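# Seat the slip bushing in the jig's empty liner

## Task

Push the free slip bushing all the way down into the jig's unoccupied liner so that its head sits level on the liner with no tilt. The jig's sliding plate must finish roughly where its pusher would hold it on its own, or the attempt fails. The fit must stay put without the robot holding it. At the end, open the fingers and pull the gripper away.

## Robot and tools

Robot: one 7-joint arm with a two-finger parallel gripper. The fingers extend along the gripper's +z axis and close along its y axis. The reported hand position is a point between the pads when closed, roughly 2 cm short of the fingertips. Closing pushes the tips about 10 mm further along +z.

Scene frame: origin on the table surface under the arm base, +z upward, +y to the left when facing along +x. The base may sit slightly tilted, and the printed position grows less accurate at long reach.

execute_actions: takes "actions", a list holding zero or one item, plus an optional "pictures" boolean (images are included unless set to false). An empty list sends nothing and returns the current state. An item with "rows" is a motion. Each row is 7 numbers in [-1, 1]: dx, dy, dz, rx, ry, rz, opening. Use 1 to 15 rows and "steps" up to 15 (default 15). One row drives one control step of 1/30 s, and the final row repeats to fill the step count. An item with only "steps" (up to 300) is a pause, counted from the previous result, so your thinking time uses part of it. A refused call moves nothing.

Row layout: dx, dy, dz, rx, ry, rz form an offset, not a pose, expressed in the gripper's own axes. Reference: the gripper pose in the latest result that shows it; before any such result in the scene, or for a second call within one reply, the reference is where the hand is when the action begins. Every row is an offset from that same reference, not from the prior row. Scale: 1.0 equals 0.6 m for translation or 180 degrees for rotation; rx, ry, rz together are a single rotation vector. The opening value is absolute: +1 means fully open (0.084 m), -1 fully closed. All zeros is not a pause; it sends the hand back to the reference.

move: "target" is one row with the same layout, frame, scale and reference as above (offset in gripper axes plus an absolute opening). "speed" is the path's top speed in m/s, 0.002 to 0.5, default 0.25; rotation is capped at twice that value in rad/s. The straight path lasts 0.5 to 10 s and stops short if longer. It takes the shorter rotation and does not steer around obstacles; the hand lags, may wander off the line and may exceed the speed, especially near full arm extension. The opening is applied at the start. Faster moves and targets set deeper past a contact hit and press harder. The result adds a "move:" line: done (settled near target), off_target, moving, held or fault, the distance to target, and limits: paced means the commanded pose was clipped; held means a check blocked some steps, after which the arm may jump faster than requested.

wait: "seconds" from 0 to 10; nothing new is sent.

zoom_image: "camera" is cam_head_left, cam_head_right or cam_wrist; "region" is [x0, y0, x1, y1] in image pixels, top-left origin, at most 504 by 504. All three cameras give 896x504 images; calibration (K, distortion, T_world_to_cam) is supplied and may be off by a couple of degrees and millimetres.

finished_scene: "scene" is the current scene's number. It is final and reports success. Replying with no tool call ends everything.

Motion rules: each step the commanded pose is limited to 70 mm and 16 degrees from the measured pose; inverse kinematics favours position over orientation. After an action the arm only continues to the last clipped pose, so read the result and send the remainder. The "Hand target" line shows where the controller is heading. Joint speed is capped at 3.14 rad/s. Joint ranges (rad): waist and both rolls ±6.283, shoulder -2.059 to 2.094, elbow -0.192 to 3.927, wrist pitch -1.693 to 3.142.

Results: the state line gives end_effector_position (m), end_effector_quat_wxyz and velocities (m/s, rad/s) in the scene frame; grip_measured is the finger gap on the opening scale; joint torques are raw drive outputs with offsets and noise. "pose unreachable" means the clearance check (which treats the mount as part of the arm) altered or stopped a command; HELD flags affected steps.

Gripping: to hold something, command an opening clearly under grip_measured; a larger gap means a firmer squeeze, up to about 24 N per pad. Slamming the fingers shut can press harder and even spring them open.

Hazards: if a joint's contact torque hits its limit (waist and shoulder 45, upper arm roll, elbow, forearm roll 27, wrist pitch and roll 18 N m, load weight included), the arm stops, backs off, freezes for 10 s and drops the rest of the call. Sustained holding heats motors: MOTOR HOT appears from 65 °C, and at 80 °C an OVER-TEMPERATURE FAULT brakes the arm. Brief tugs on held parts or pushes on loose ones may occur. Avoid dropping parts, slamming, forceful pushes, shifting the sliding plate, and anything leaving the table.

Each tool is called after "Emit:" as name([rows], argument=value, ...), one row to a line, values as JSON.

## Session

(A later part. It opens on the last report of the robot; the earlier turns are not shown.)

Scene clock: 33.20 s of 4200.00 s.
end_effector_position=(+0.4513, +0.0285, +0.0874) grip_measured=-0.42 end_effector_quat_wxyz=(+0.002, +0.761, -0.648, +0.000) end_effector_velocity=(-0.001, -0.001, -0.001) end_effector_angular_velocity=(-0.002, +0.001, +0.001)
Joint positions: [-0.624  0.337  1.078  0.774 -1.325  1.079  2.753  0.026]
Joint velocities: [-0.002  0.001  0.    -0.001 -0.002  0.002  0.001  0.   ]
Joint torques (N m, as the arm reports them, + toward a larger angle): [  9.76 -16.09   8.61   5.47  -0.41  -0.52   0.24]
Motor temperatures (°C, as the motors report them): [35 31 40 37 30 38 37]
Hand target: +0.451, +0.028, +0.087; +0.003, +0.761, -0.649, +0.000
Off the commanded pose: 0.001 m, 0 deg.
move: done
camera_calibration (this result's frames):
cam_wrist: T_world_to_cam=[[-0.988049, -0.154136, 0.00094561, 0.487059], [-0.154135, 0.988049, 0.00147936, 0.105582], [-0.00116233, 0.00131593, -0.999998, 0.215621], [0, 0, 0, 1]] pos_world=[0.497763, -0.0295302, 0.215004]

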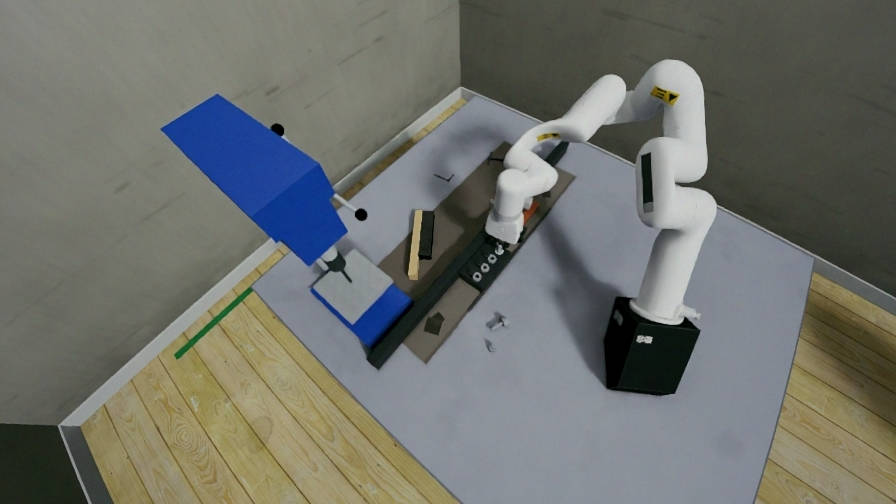

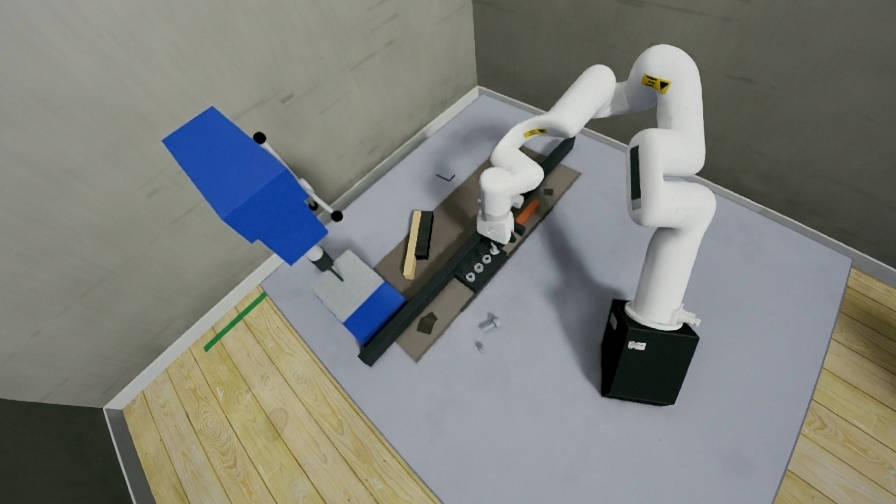

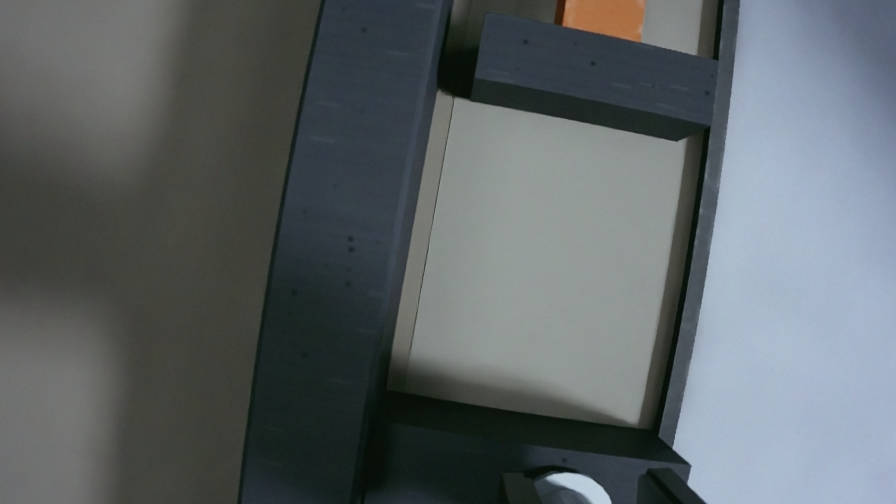

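Emit:
move(target=[-0.006,0,0.003,0,0,0,-0.9], speed=0.004)

Emit:
move(target=[0,0,0.015,0,0,0,-0.9], speed=0.005)

Emit:
zoom_image(camera="cam_head_left", region=[480,225,520,260])

Emit:
zoom_image(camera="cam_head_right", region=[475,225,515,260])

Scene clock: 35.30 s of 4200.00 s.
end_effector_position=(+0.4505, +0.0312, +0.0848) grip_measured=-0.42 end_effector_quat_wxyz=(+0.003, +0.761, -0.649, +0.000) end_effector_velocity=(-0.001, +0.002, +0.001) end_effector_angular_velocity=(+0.002, -0.002, +0.004)
Joint positions: [-0.609  0.354  1.066  0.779 -1.337  1.089  2.765  0.026]
Joint velocities: [ 0.005 -0.001  0.    -0.003  0.001 -0.002  0.    -0.   ]
Joint torques (N m, as the arm reports them, + toward a larger angle): [ 13.66 -16.5   12.67   3.12   1.49  -1.46   0.15]
Motor temperatures (°C, as the motors report them): [35 31 40 37 30 38 37]
Hand target: +0.451, +0.032, +0.086; +0.002, +0.762, -0.648, +0.000
Off the commanded pose: 0.001 m, 0 deg.
move: done
camera_calibration (this result's frames):
cam_wrist: T_world_to_cam=[[-0.988207, -0.153102, 0.0026963, 0.48658], [-0.153103, 0.98821, 0.000138406, 0.10246], [-0.0026857, -0.000276037, -0.999996, 0.213757], [0, 0, 0, 1]] pos_world=[0.497103, -0.0266964, 0.21243]

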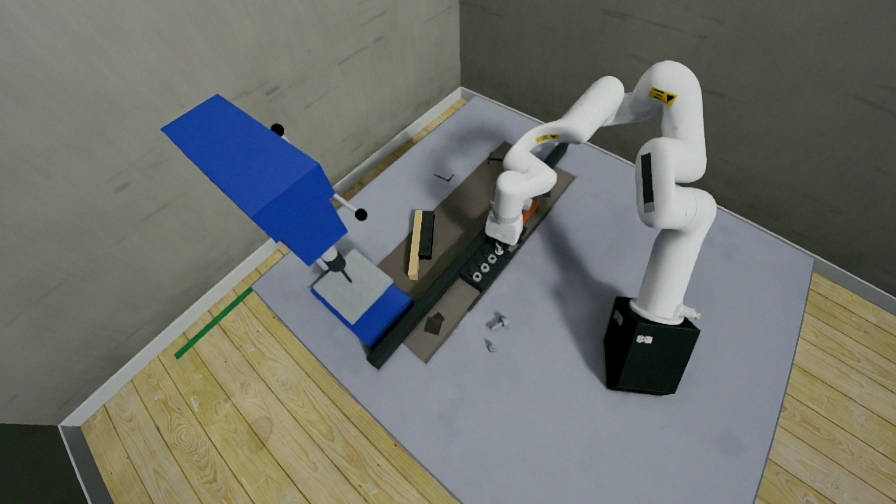

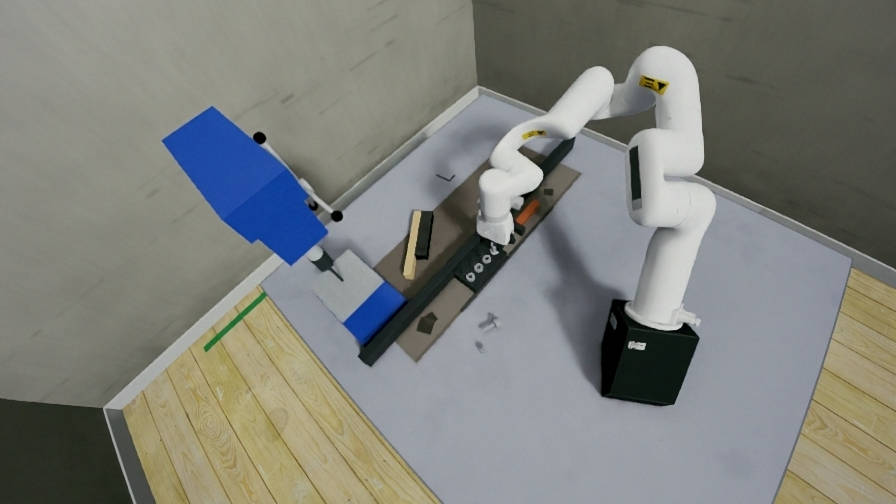

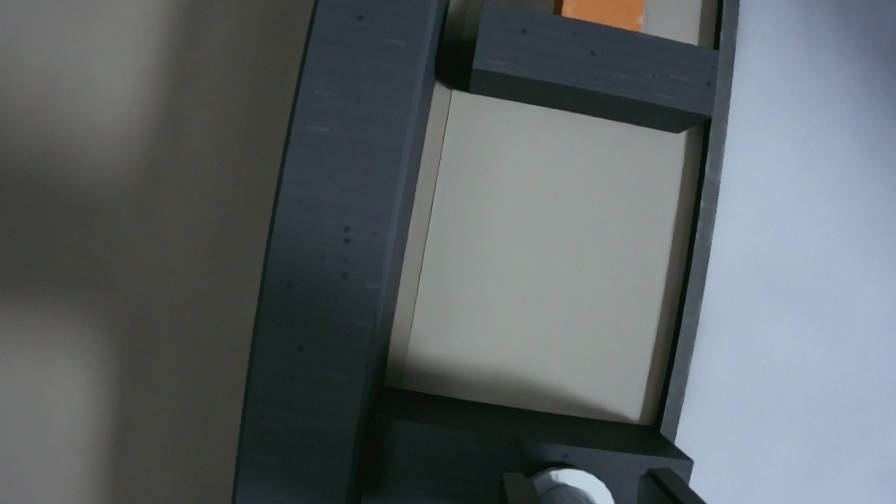

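Scene clock: 37.33 s of 4200.00 s.
end_effector_position=(+0.4506, +0.0313, +0.0760) grip_measured=-0.42 end_effector_quat_wxyz=(+0.003, +0.761, -0.649, +0.000) end_effector_velocity=(+0.000, -0.000, -0.000) end_effector_angular_velocity=(+0.000, -0.000, -0.000)
Joint positions: [-0.603  0.379  1.044  0.784 -1.368  1.09   2.776  0.026]
Joint velocities: [-0.     0.001 -0.     0.    -0.001 -0.     0.001 -0.   ]
Joint torques (N m, as the arm reports them, + toward a larger angle): [ 12.43 -16.69  11.4    2.59   1.27  -0.75   0.2 ]
Motor temperatures (°C, as the motors report them): [35 31 40 37 30 38 37]
Hand target: +0.451, +0.031, +0.076; +0.003, +0.761, -0.649, +0.000
Off the commanded pose: 0.000 m, 0 deg.
move: done
camera_calibration (this result's frames):
cam_wrist: T_world_to_cam=[[-0.988185, -0.153246, 0.00245676, 0.486649], [-0.153246, 0.988188, 0.000367859, 0.102431], [-0.00248411, -0.0000129751, -0.999997, 0.204785], [0, 0, 0, 1]] pos_world=[0.497105, -0.0266412, 0.203551]

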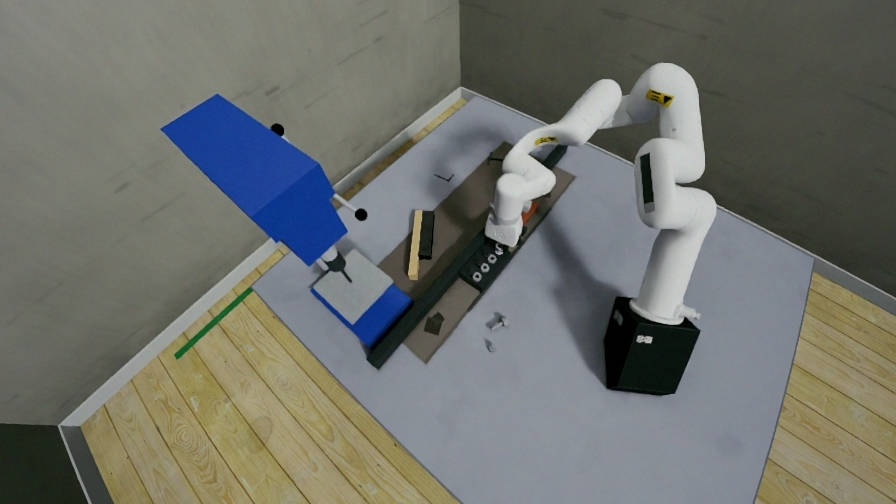

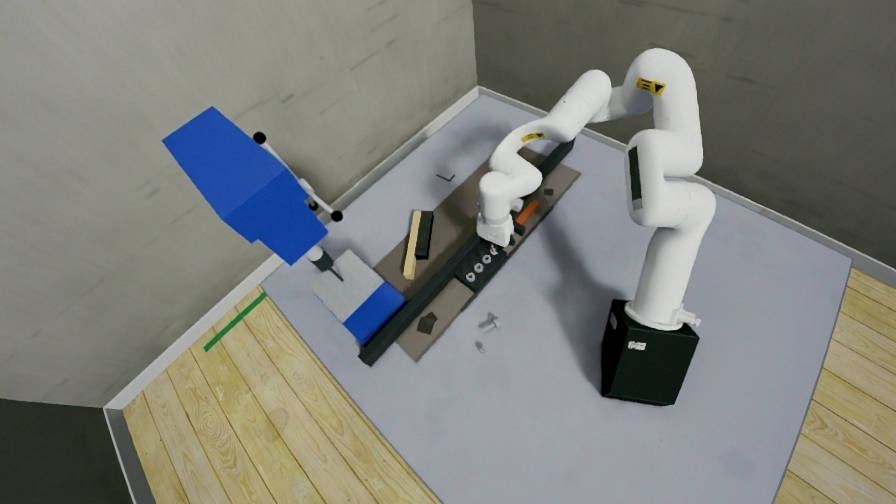

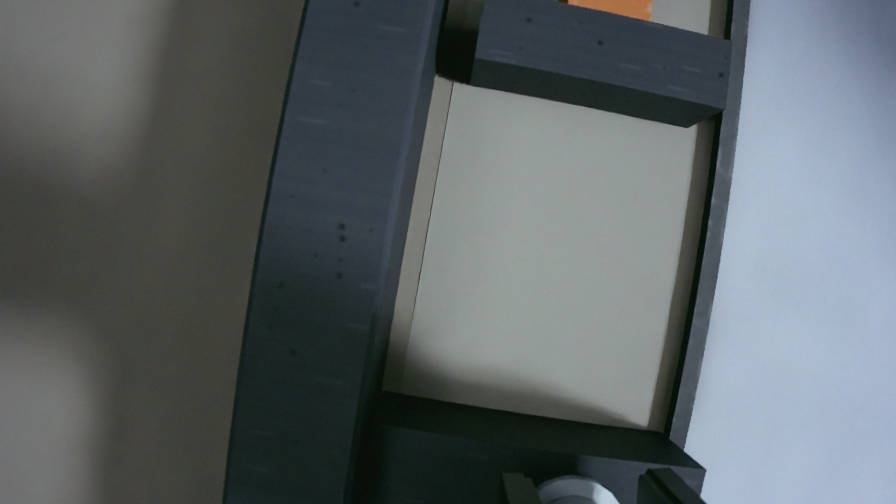

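Region (480, 225, 520, 260) of cam_head_left's 896x504 image, scaled by 12.600, with more detail than that image has; it fills the top 441 rows of this view, and the rest is white.

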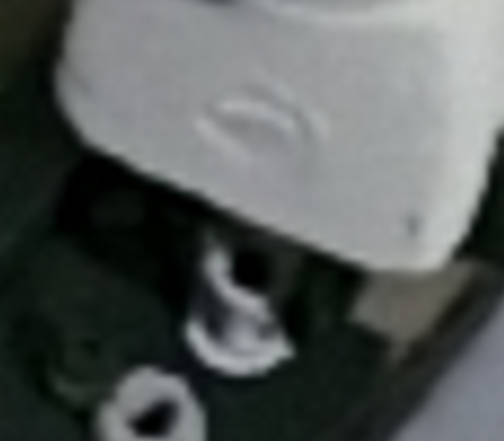

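Region (475, 225, 515, 260) of cam_head_right's 896x504 image, scaled by 12.600, with more detail than that image has; it fills the top 441 rows of this view, and the rest is white.

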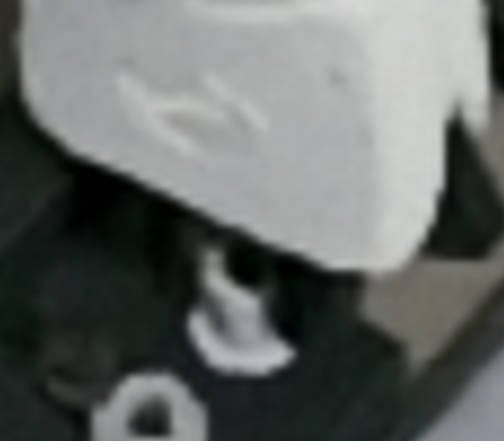

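Going in freely. Release, rise, close, push.

Emit:
move(target=[0,0,0,0,0,0,0.2])

Emit:
move(target=[0,0,-0.07,0,0,0,0.2], speed=0.08)

Emit:
move(target=[0,0,0,0,0,0,-1])

Emit:
zoom_image(camera="cam_head_left", region=[470,215,530,270])

Scene clock: 40.60 s of 4200.00 s.
end_effector_position=(+0.4505, +0.0312, +0.0759) grip_measured=+0.19 end_effector_quat_wxyz=(+0.003, +0.761, -0.649, +0.000) end_effector_velocity=(+0.000, +0.001, +0.000) end_effector_angular_velocity=(+0.001, -0.001, +0.001)
Joint positions: [-0.603  0.379  1.043  0.784 -1.368  1.09   2.776  0.052]
Joint velocities: [ 0.001 -0.     0.    -0.    -0.    -0.    -0.    -0.   ]
Joint torques (N m, as the arm reports them, + toward a larger angle): [ 13.78 -18.29  13.3    6.16  -0.06  -1.71   0.16]
Motor temperatures (°C, as the motors report them): [35 31 40 37 30 38 37]
Hand target: +0.451, +0.031, +0.076; +0.003, +0.761, -0.649, +0.000
Off the commanded pose: 0.000 m, 0 deg.
move: done
camera_calibration (this result's frames):
cam_wrist: T_world_to_cam=[[-0.988188, -0.153226, 0.00261173, 0.486585], [-0.153226, 0.988191, 0.000321346, 0.102451], [-0.00263013, -0.0000826363, -0.999997, 0.204803], [0, 0, 0, 1]] pos_world=[0.497074, -0.0266667, 0.203498]

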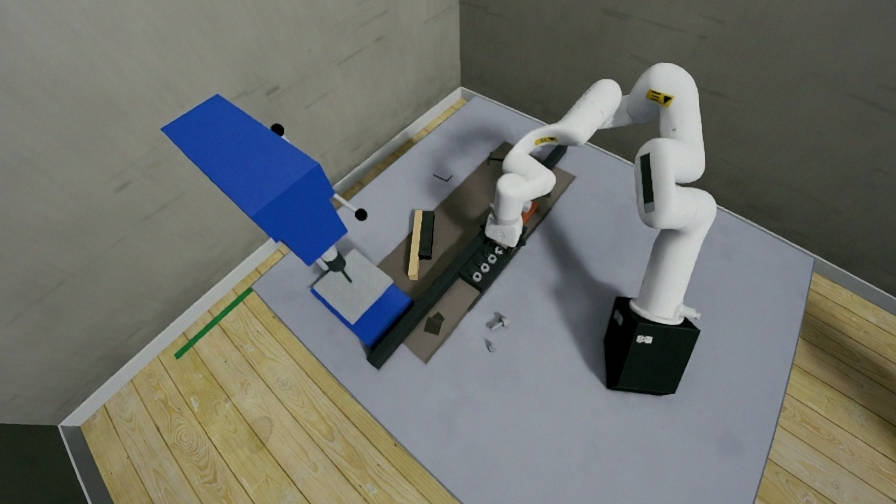

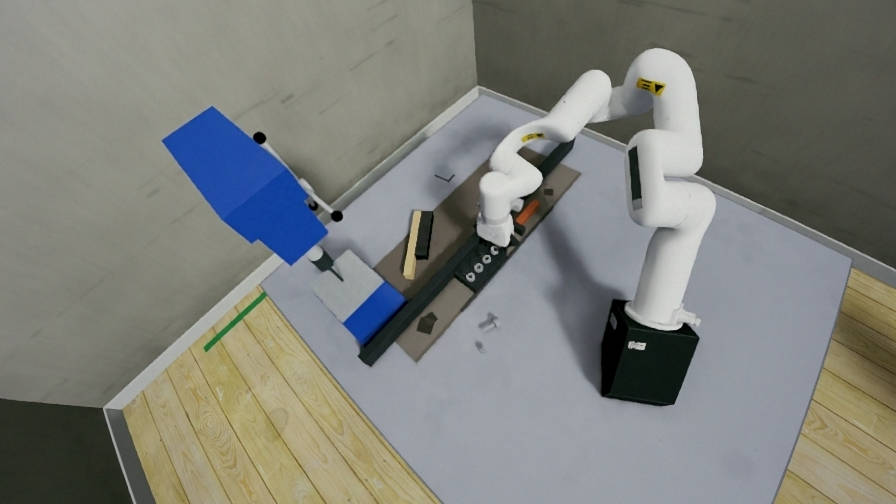

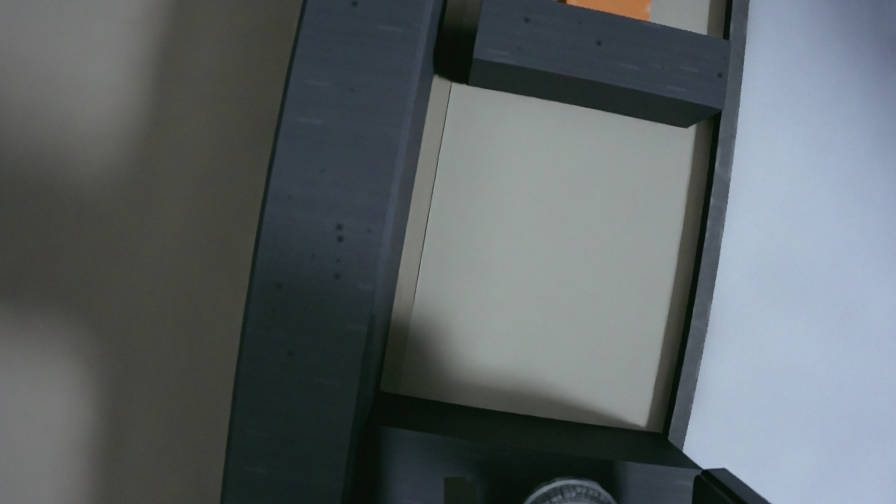

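Scene clock: 41.47 s of 4200.00 s.
end_effector_position=(+0.4504, +0.0312, +0.1175) grip_measured=+0.19 end_effector_quat_wxyz=(+0.004, +0.761, -0.649, +0.000) end_effector_velocity=(-0.000, +0.001, +0.001) end_effector_angular_velocity=(+0.003, +0.000, +0.001)
Joint positions: [-0.633  0.255  1.146  0.768 -1.212  1.081  2.715  0.052]
Joint velocities: [-0.002 -0.003  0.003 -0.001  0.005 -0.004 -0.003 -0.   ]
Joint torques (N m, as the arm reports them, + toward a larger angle): [ 13.96 -17.22  12.72   8.55  -0.16  -1.76   0.16]
Motor temperatures (°C, as the motors report them): [35 31 40 37 30 38 37]
Hand target: +0.451, +0.031, +0.118; +0.003, +0.761, -0.649, +0.000
Off the commanded pose: 0.001 m, 0 deg.
move: done
camera_calibration (this result's frames):
cam_wrist: T_world_to_cam=[[-0.988237, -0.152891, 0.00344794, 0.486293], [-0.152892, 0.988243, 0.0000540369, 0.102326], [-0.00341567, -0.000473763, -0.999994, 0.246715], [0, 0, 0, 1]] pos_world=[0.49706, -0.0266562, 0.245032]

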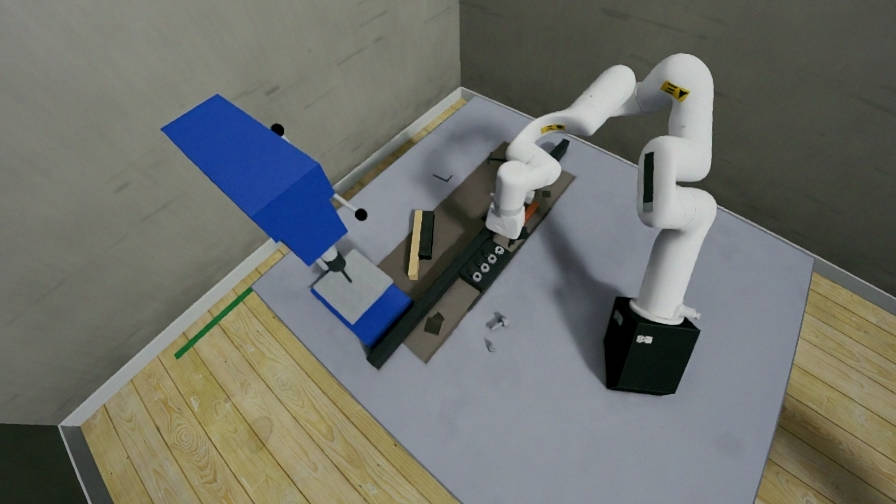

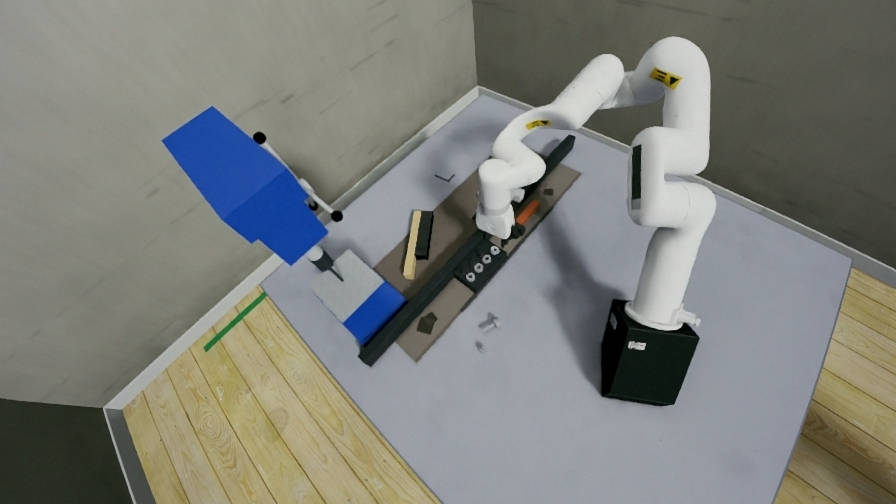

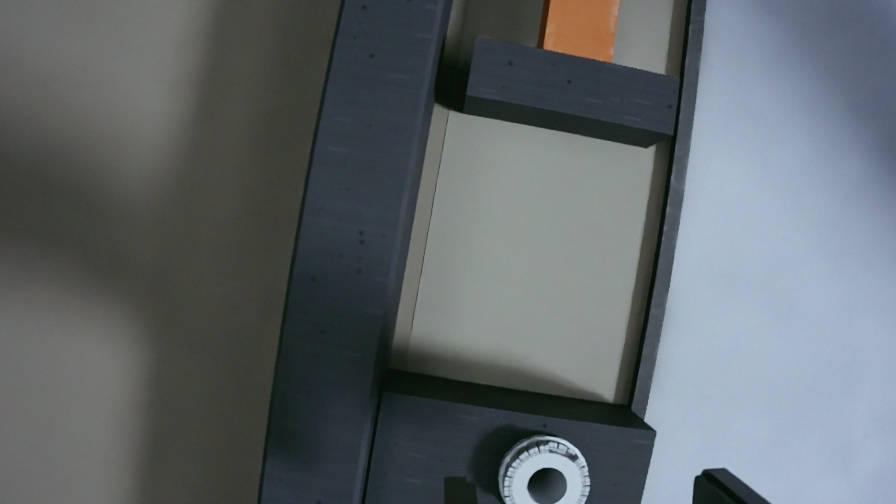

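Scene clock: 42.00 s of 4200.00 s.
end_effector_position=(+0.4504, +0.0312, +0.1175) grip_measured=-1.00 end_effector_quat_wxyz=(+0.004, +0.761, -0.649, +0.000) end_effector_velocity=(-0.000, -0.001, -0.000) end_effector_angular_velocity=(-0.001, +0.001, -0.000)
Joint positions: [-0.633  0.255  1.146  0.768 -1.212  1.081  2.715  0.   ]
Joint velocities: [-0.001 -0.001  0.    -0.001  0.     0.    -0.     0.   ]
Joint torques (N m, as the arm reports them, + toward a larger angle): [ 13.73 -17.06  12.64   8.61   0.09  -1.71   0.2 ]
Motor temperatures (°C, as the motors report them): [35 31 40 37 30 38 37]
Hand target: +0.450, +0.031, +0.117; +0.004, +0.761, -0.649, +0.000
Off the commanded pose: 0.000 m, 0 deg.
move: done
camera_calibration (this result's frames):
cam_wrist: T_world_to_cam=[[-0.988237, -0.152893, 0.00346685, 0.486286], [-0.152894, 0.988243, 0.0000649052, 0.102323], [-0.00343601, -0.000465919, -0.999994, 0.246717], [0, 0, 0, 1]] pos_world=[0.497058, -0.0266553, 0.245023]

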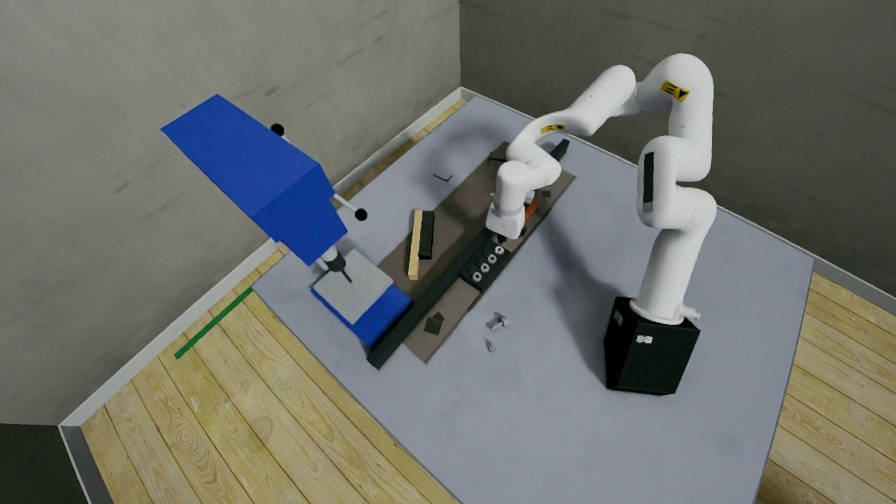

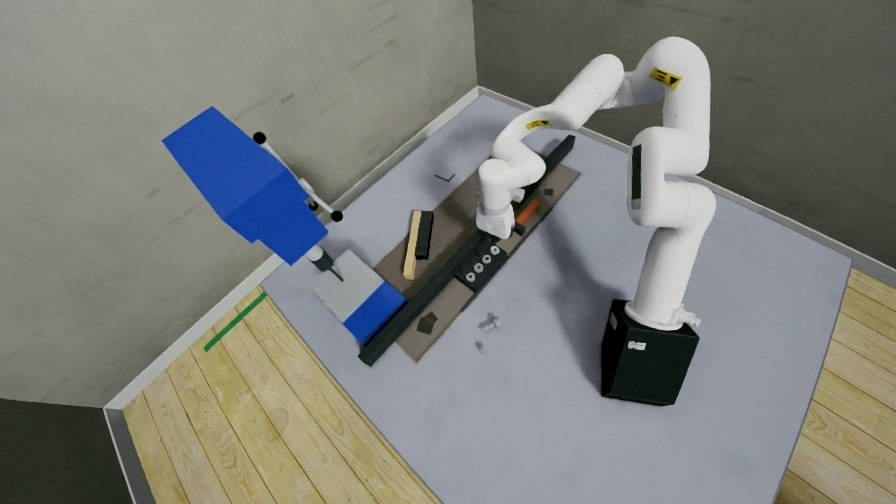

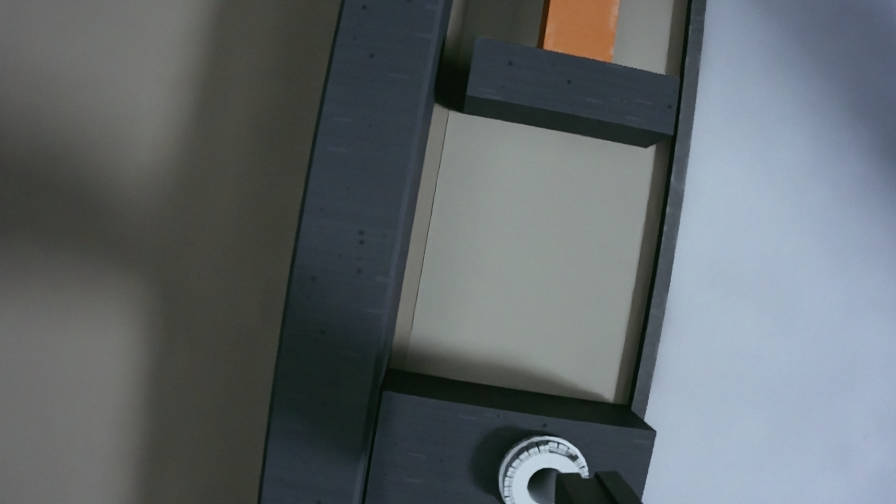

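Region (470, 215, 530, 270) of cam_head_left's 896x504 image, scaled by 8.400, with more detail than that image has; it fills the top 462 rows of this view, and the rest is white.

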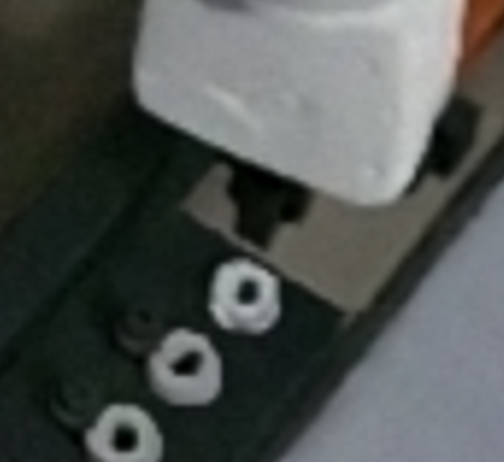

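Emit:
move(target=[0,0,0.055,0,0,0,-1], speed=0.05)

Emit:
move(target=[0,0,0.03,0,0,0,-1], speed=0.01)

Scene clock: 43.57 s of 4200.00 s.
end_effector_position=(+0.4504, +0.0312, +0.0848) grip_measured=-1.00 end_effector_quat_wxyz=(+0.003, +0.761, -0.649, +0.000) end_effector_velocity=(+0.001, +0.000, +0.000) end_effector_angular_velocity=(-0.001, -0.004, +0.000)
Joint positions: [-0.608  0.353  1.064  0.779 -1.336  1.088  2.765  0.   ]
Joint velocities: [ 0.002  0.001  0.     0.001 -0.003  0.002  0.002  0.   ]
Joint torques (N m, as the arm reports them, + toward a larger angle): [ 13.6  -18.01  13.13   6.51   0.13  -1.69   0.12]
Motor temperatures (°C, as the motors report them): [35 31 40 37 30 38 37]
Hand target: +0.450, +0.031, +0.085; +0.004, +0.761, -0.649, +0.000
Off the commanded pose: 0.000 m, 0 deg.
move: done
camera_calibration (this result's frames):
cam_wrist: T_world_to_cam=[[-0.988211, -0.153067, 0.00298008, 0.486461], [-0.153068, 0.988216, 0.000207781, 0.10244], [-0.00297676, -0.000250822, -0.999996, 0.213801], [0, 0, 0, 1]] pos_world=[0.497043, -0.026718, 0.212329]

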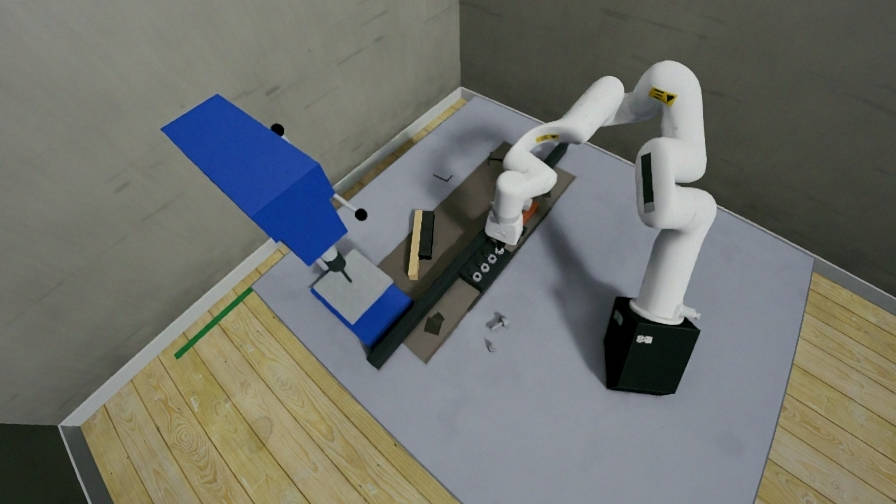

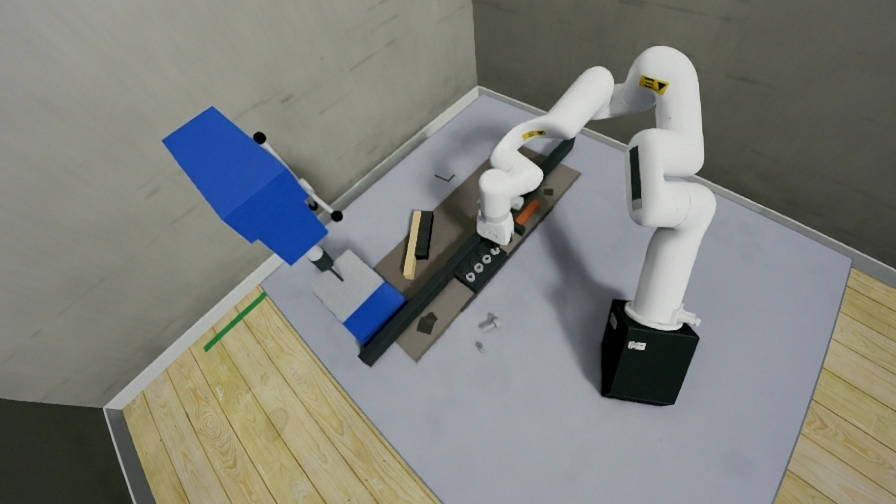

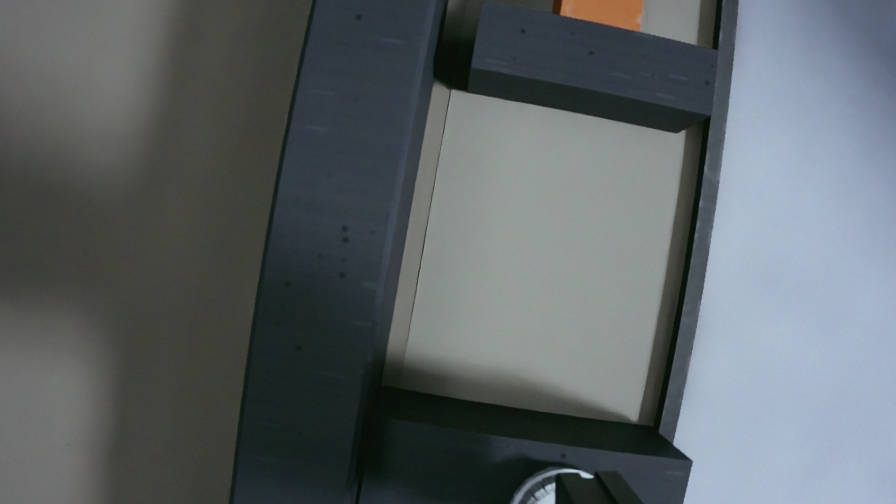

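Scene clock: 45.60 s of 4200.00 s.
end_effector_position=(+0.4516, +0.0328, +0.0693) grip_measured=-1.00 end_effector_quat_wxyz=(+0.001, +0.762, -0.648, +0.001) end_effector_velocity=(-0.000, -0.001, -0.002) end_effector_angular_velocity=(-0.002, +0.002, -0.002)
Joint positions: [-0.596  0.402  1.027  0.789 -1.399  1.09   2.786  0.   ]
Joint velocities: [-0.006  0.005  0.003  0.    -0.004  0.003  0.002  0.   ]
Joint torques (N m, as the arm reports them, + toward a larger angle): [  7.79 -11.98   5.69   3.77  -0.97  -1.25   0.27]
Motor temperatures (°C, as the motors report them): [35 31 40 37 30 38 37]
Hand target: +0.450, +0.031, +0.067; +0.003, +0.761, -0.649, +0.000
Off the commanded pose: 0.003 m, 0 deg.
move: done
camera_calibration (this result's frames):
cam_wrist: T_world_to_cam=[[-0.987866, -0.155285, -0.00273418, 0.488235], [-0.155291, 0.987867, 0.00203449, 0.101883], [0.00238508, 0.00243439, -0.999994, 0.195819], [0, 0, 0, 1]] pos_world=[0.497665, -0.025308, 0.196946]

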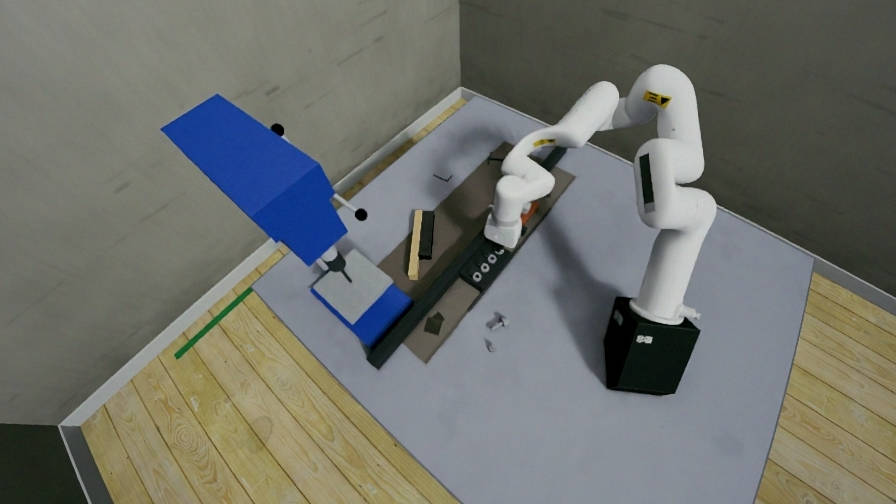

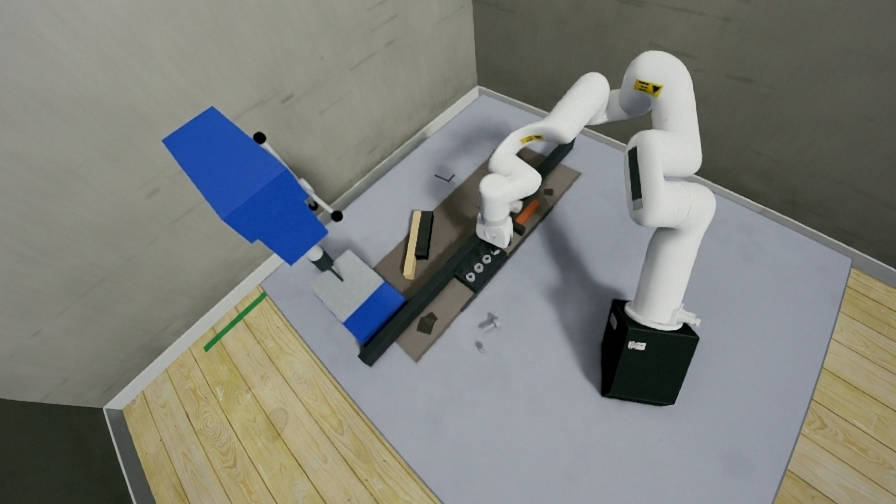

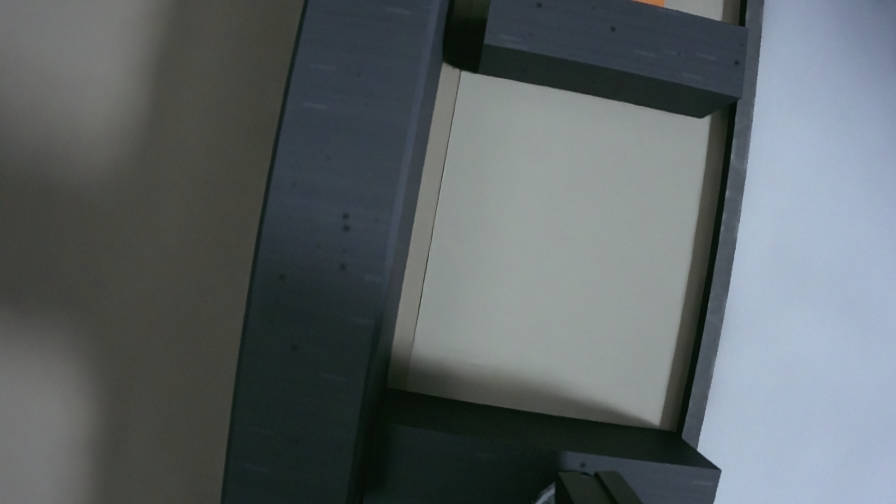

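Firm contact at the same height as scene 1.

Emit:
move(target=[-0.06,0,-0.17,0,0,0,-1], speed=0.1)

Emit:
zoom_image(camera="cam_head_left", region=[460,225,520,290])

Emit:
zoom_image(camera="cam_wrist", region=[400,250,750,504])

Scene clock: 47.60 s of 4200.00 s.
end_effector_position=(+0.4453, +0.0681, +0.1706) grip_measured=-1.00 end_effector_quat_wxyz=(+0.001, +0.762, -0.648, +0.001) end_effector_velocity=(-0.000, +0.001, +0.001) end_effector_angular_velocity=(+0.001, +0.000, +0.000)
Joint positions: [-0.51   0.284  1.207  0.829 -1.118  1.213  2.755  0.   ]
Joint velocities: [ 0.001 -0.     0.002  0.001  0.003  0.002 -0.     0.   ]
Joint torques (N m, as the arm reports them, + toward a larger angle): [ 14.46 -17.07  13.25  10.12   0.04  -1.78   0.2 ]
Motor temperatures (°C, as the motors report them): [35 31 40 37 30 38 37]
Hand target: +0.445, +0.068, +0.171; +0.001, +0.762, -0.648, +0.001
Off the commanded pose: 0.001 m, 0 deg.
move: done
camera_calibration (this result's frames):
cam_wrist: T_world_to_cam=[[-0.987917, -0.154972, -0.0017014, 0.487577], [-0.154975, 0.987917, 0.00145757, 0.0657884], [0.00145496, 0.00170364, -0.999997, 0.297517], [0, 0, 0, 1]] pos_world=[0.491448, 0.0100606, 0.29825]

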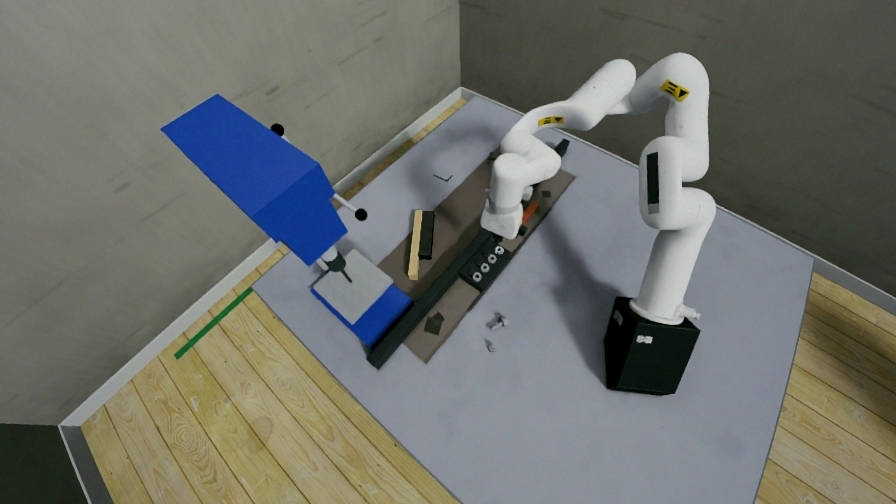

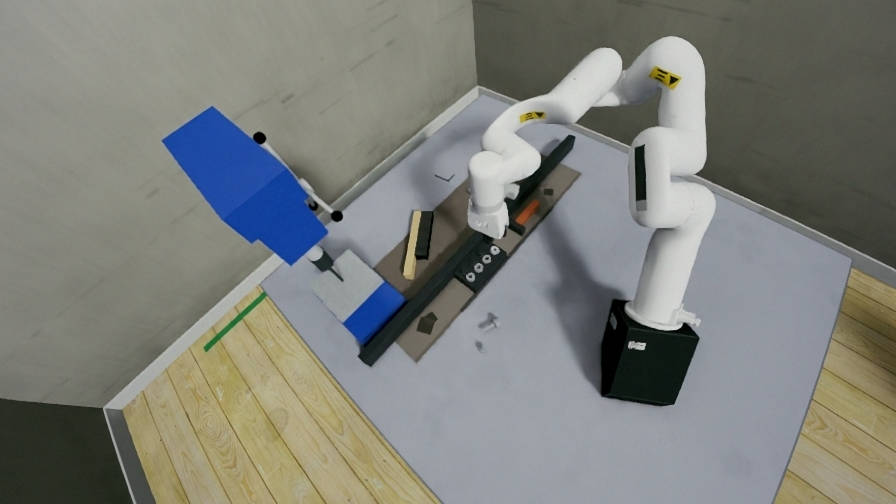

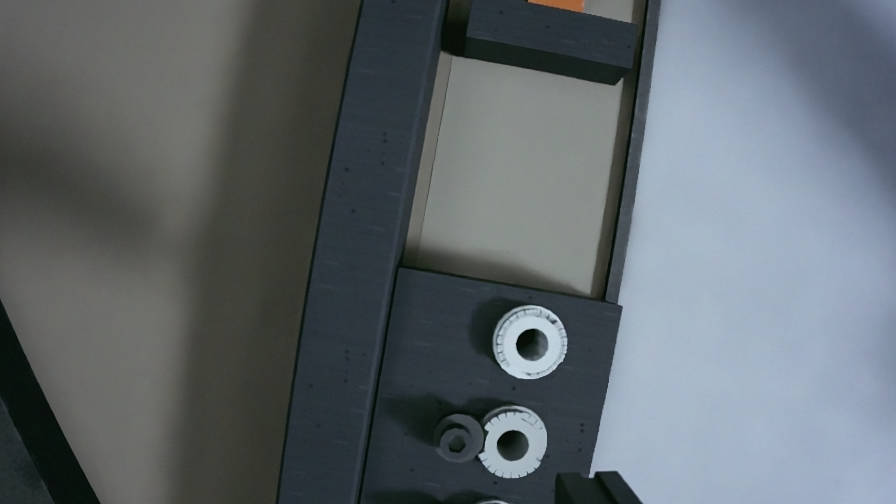

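Region (460, 225, 520, 290) of cam_head_left's 896x504 image, scaled by 7.754, with more detail than that image has; it fills the left 465 columns of this view, and the rest is white.

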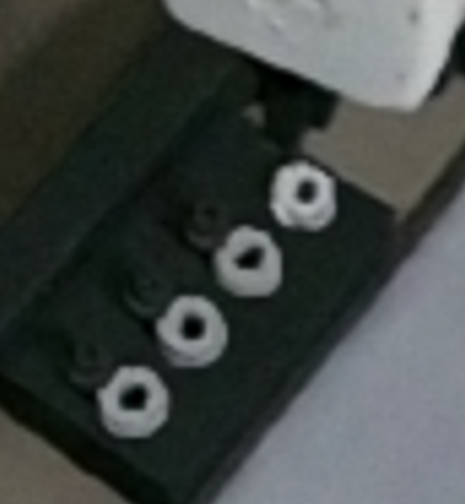

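Region (400, 250, 750, 504) of cam_wrist's 896x504 image, scaled by 1.440, with more detail than that image has; it fills the top 366 rows of this view, and the rest is white.

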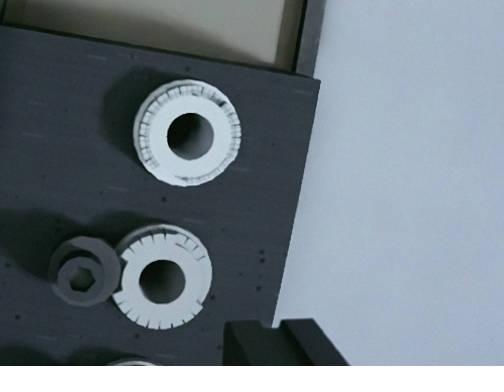

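Emit:
finished_scene(scene=2)

The scene is finished: the task was done.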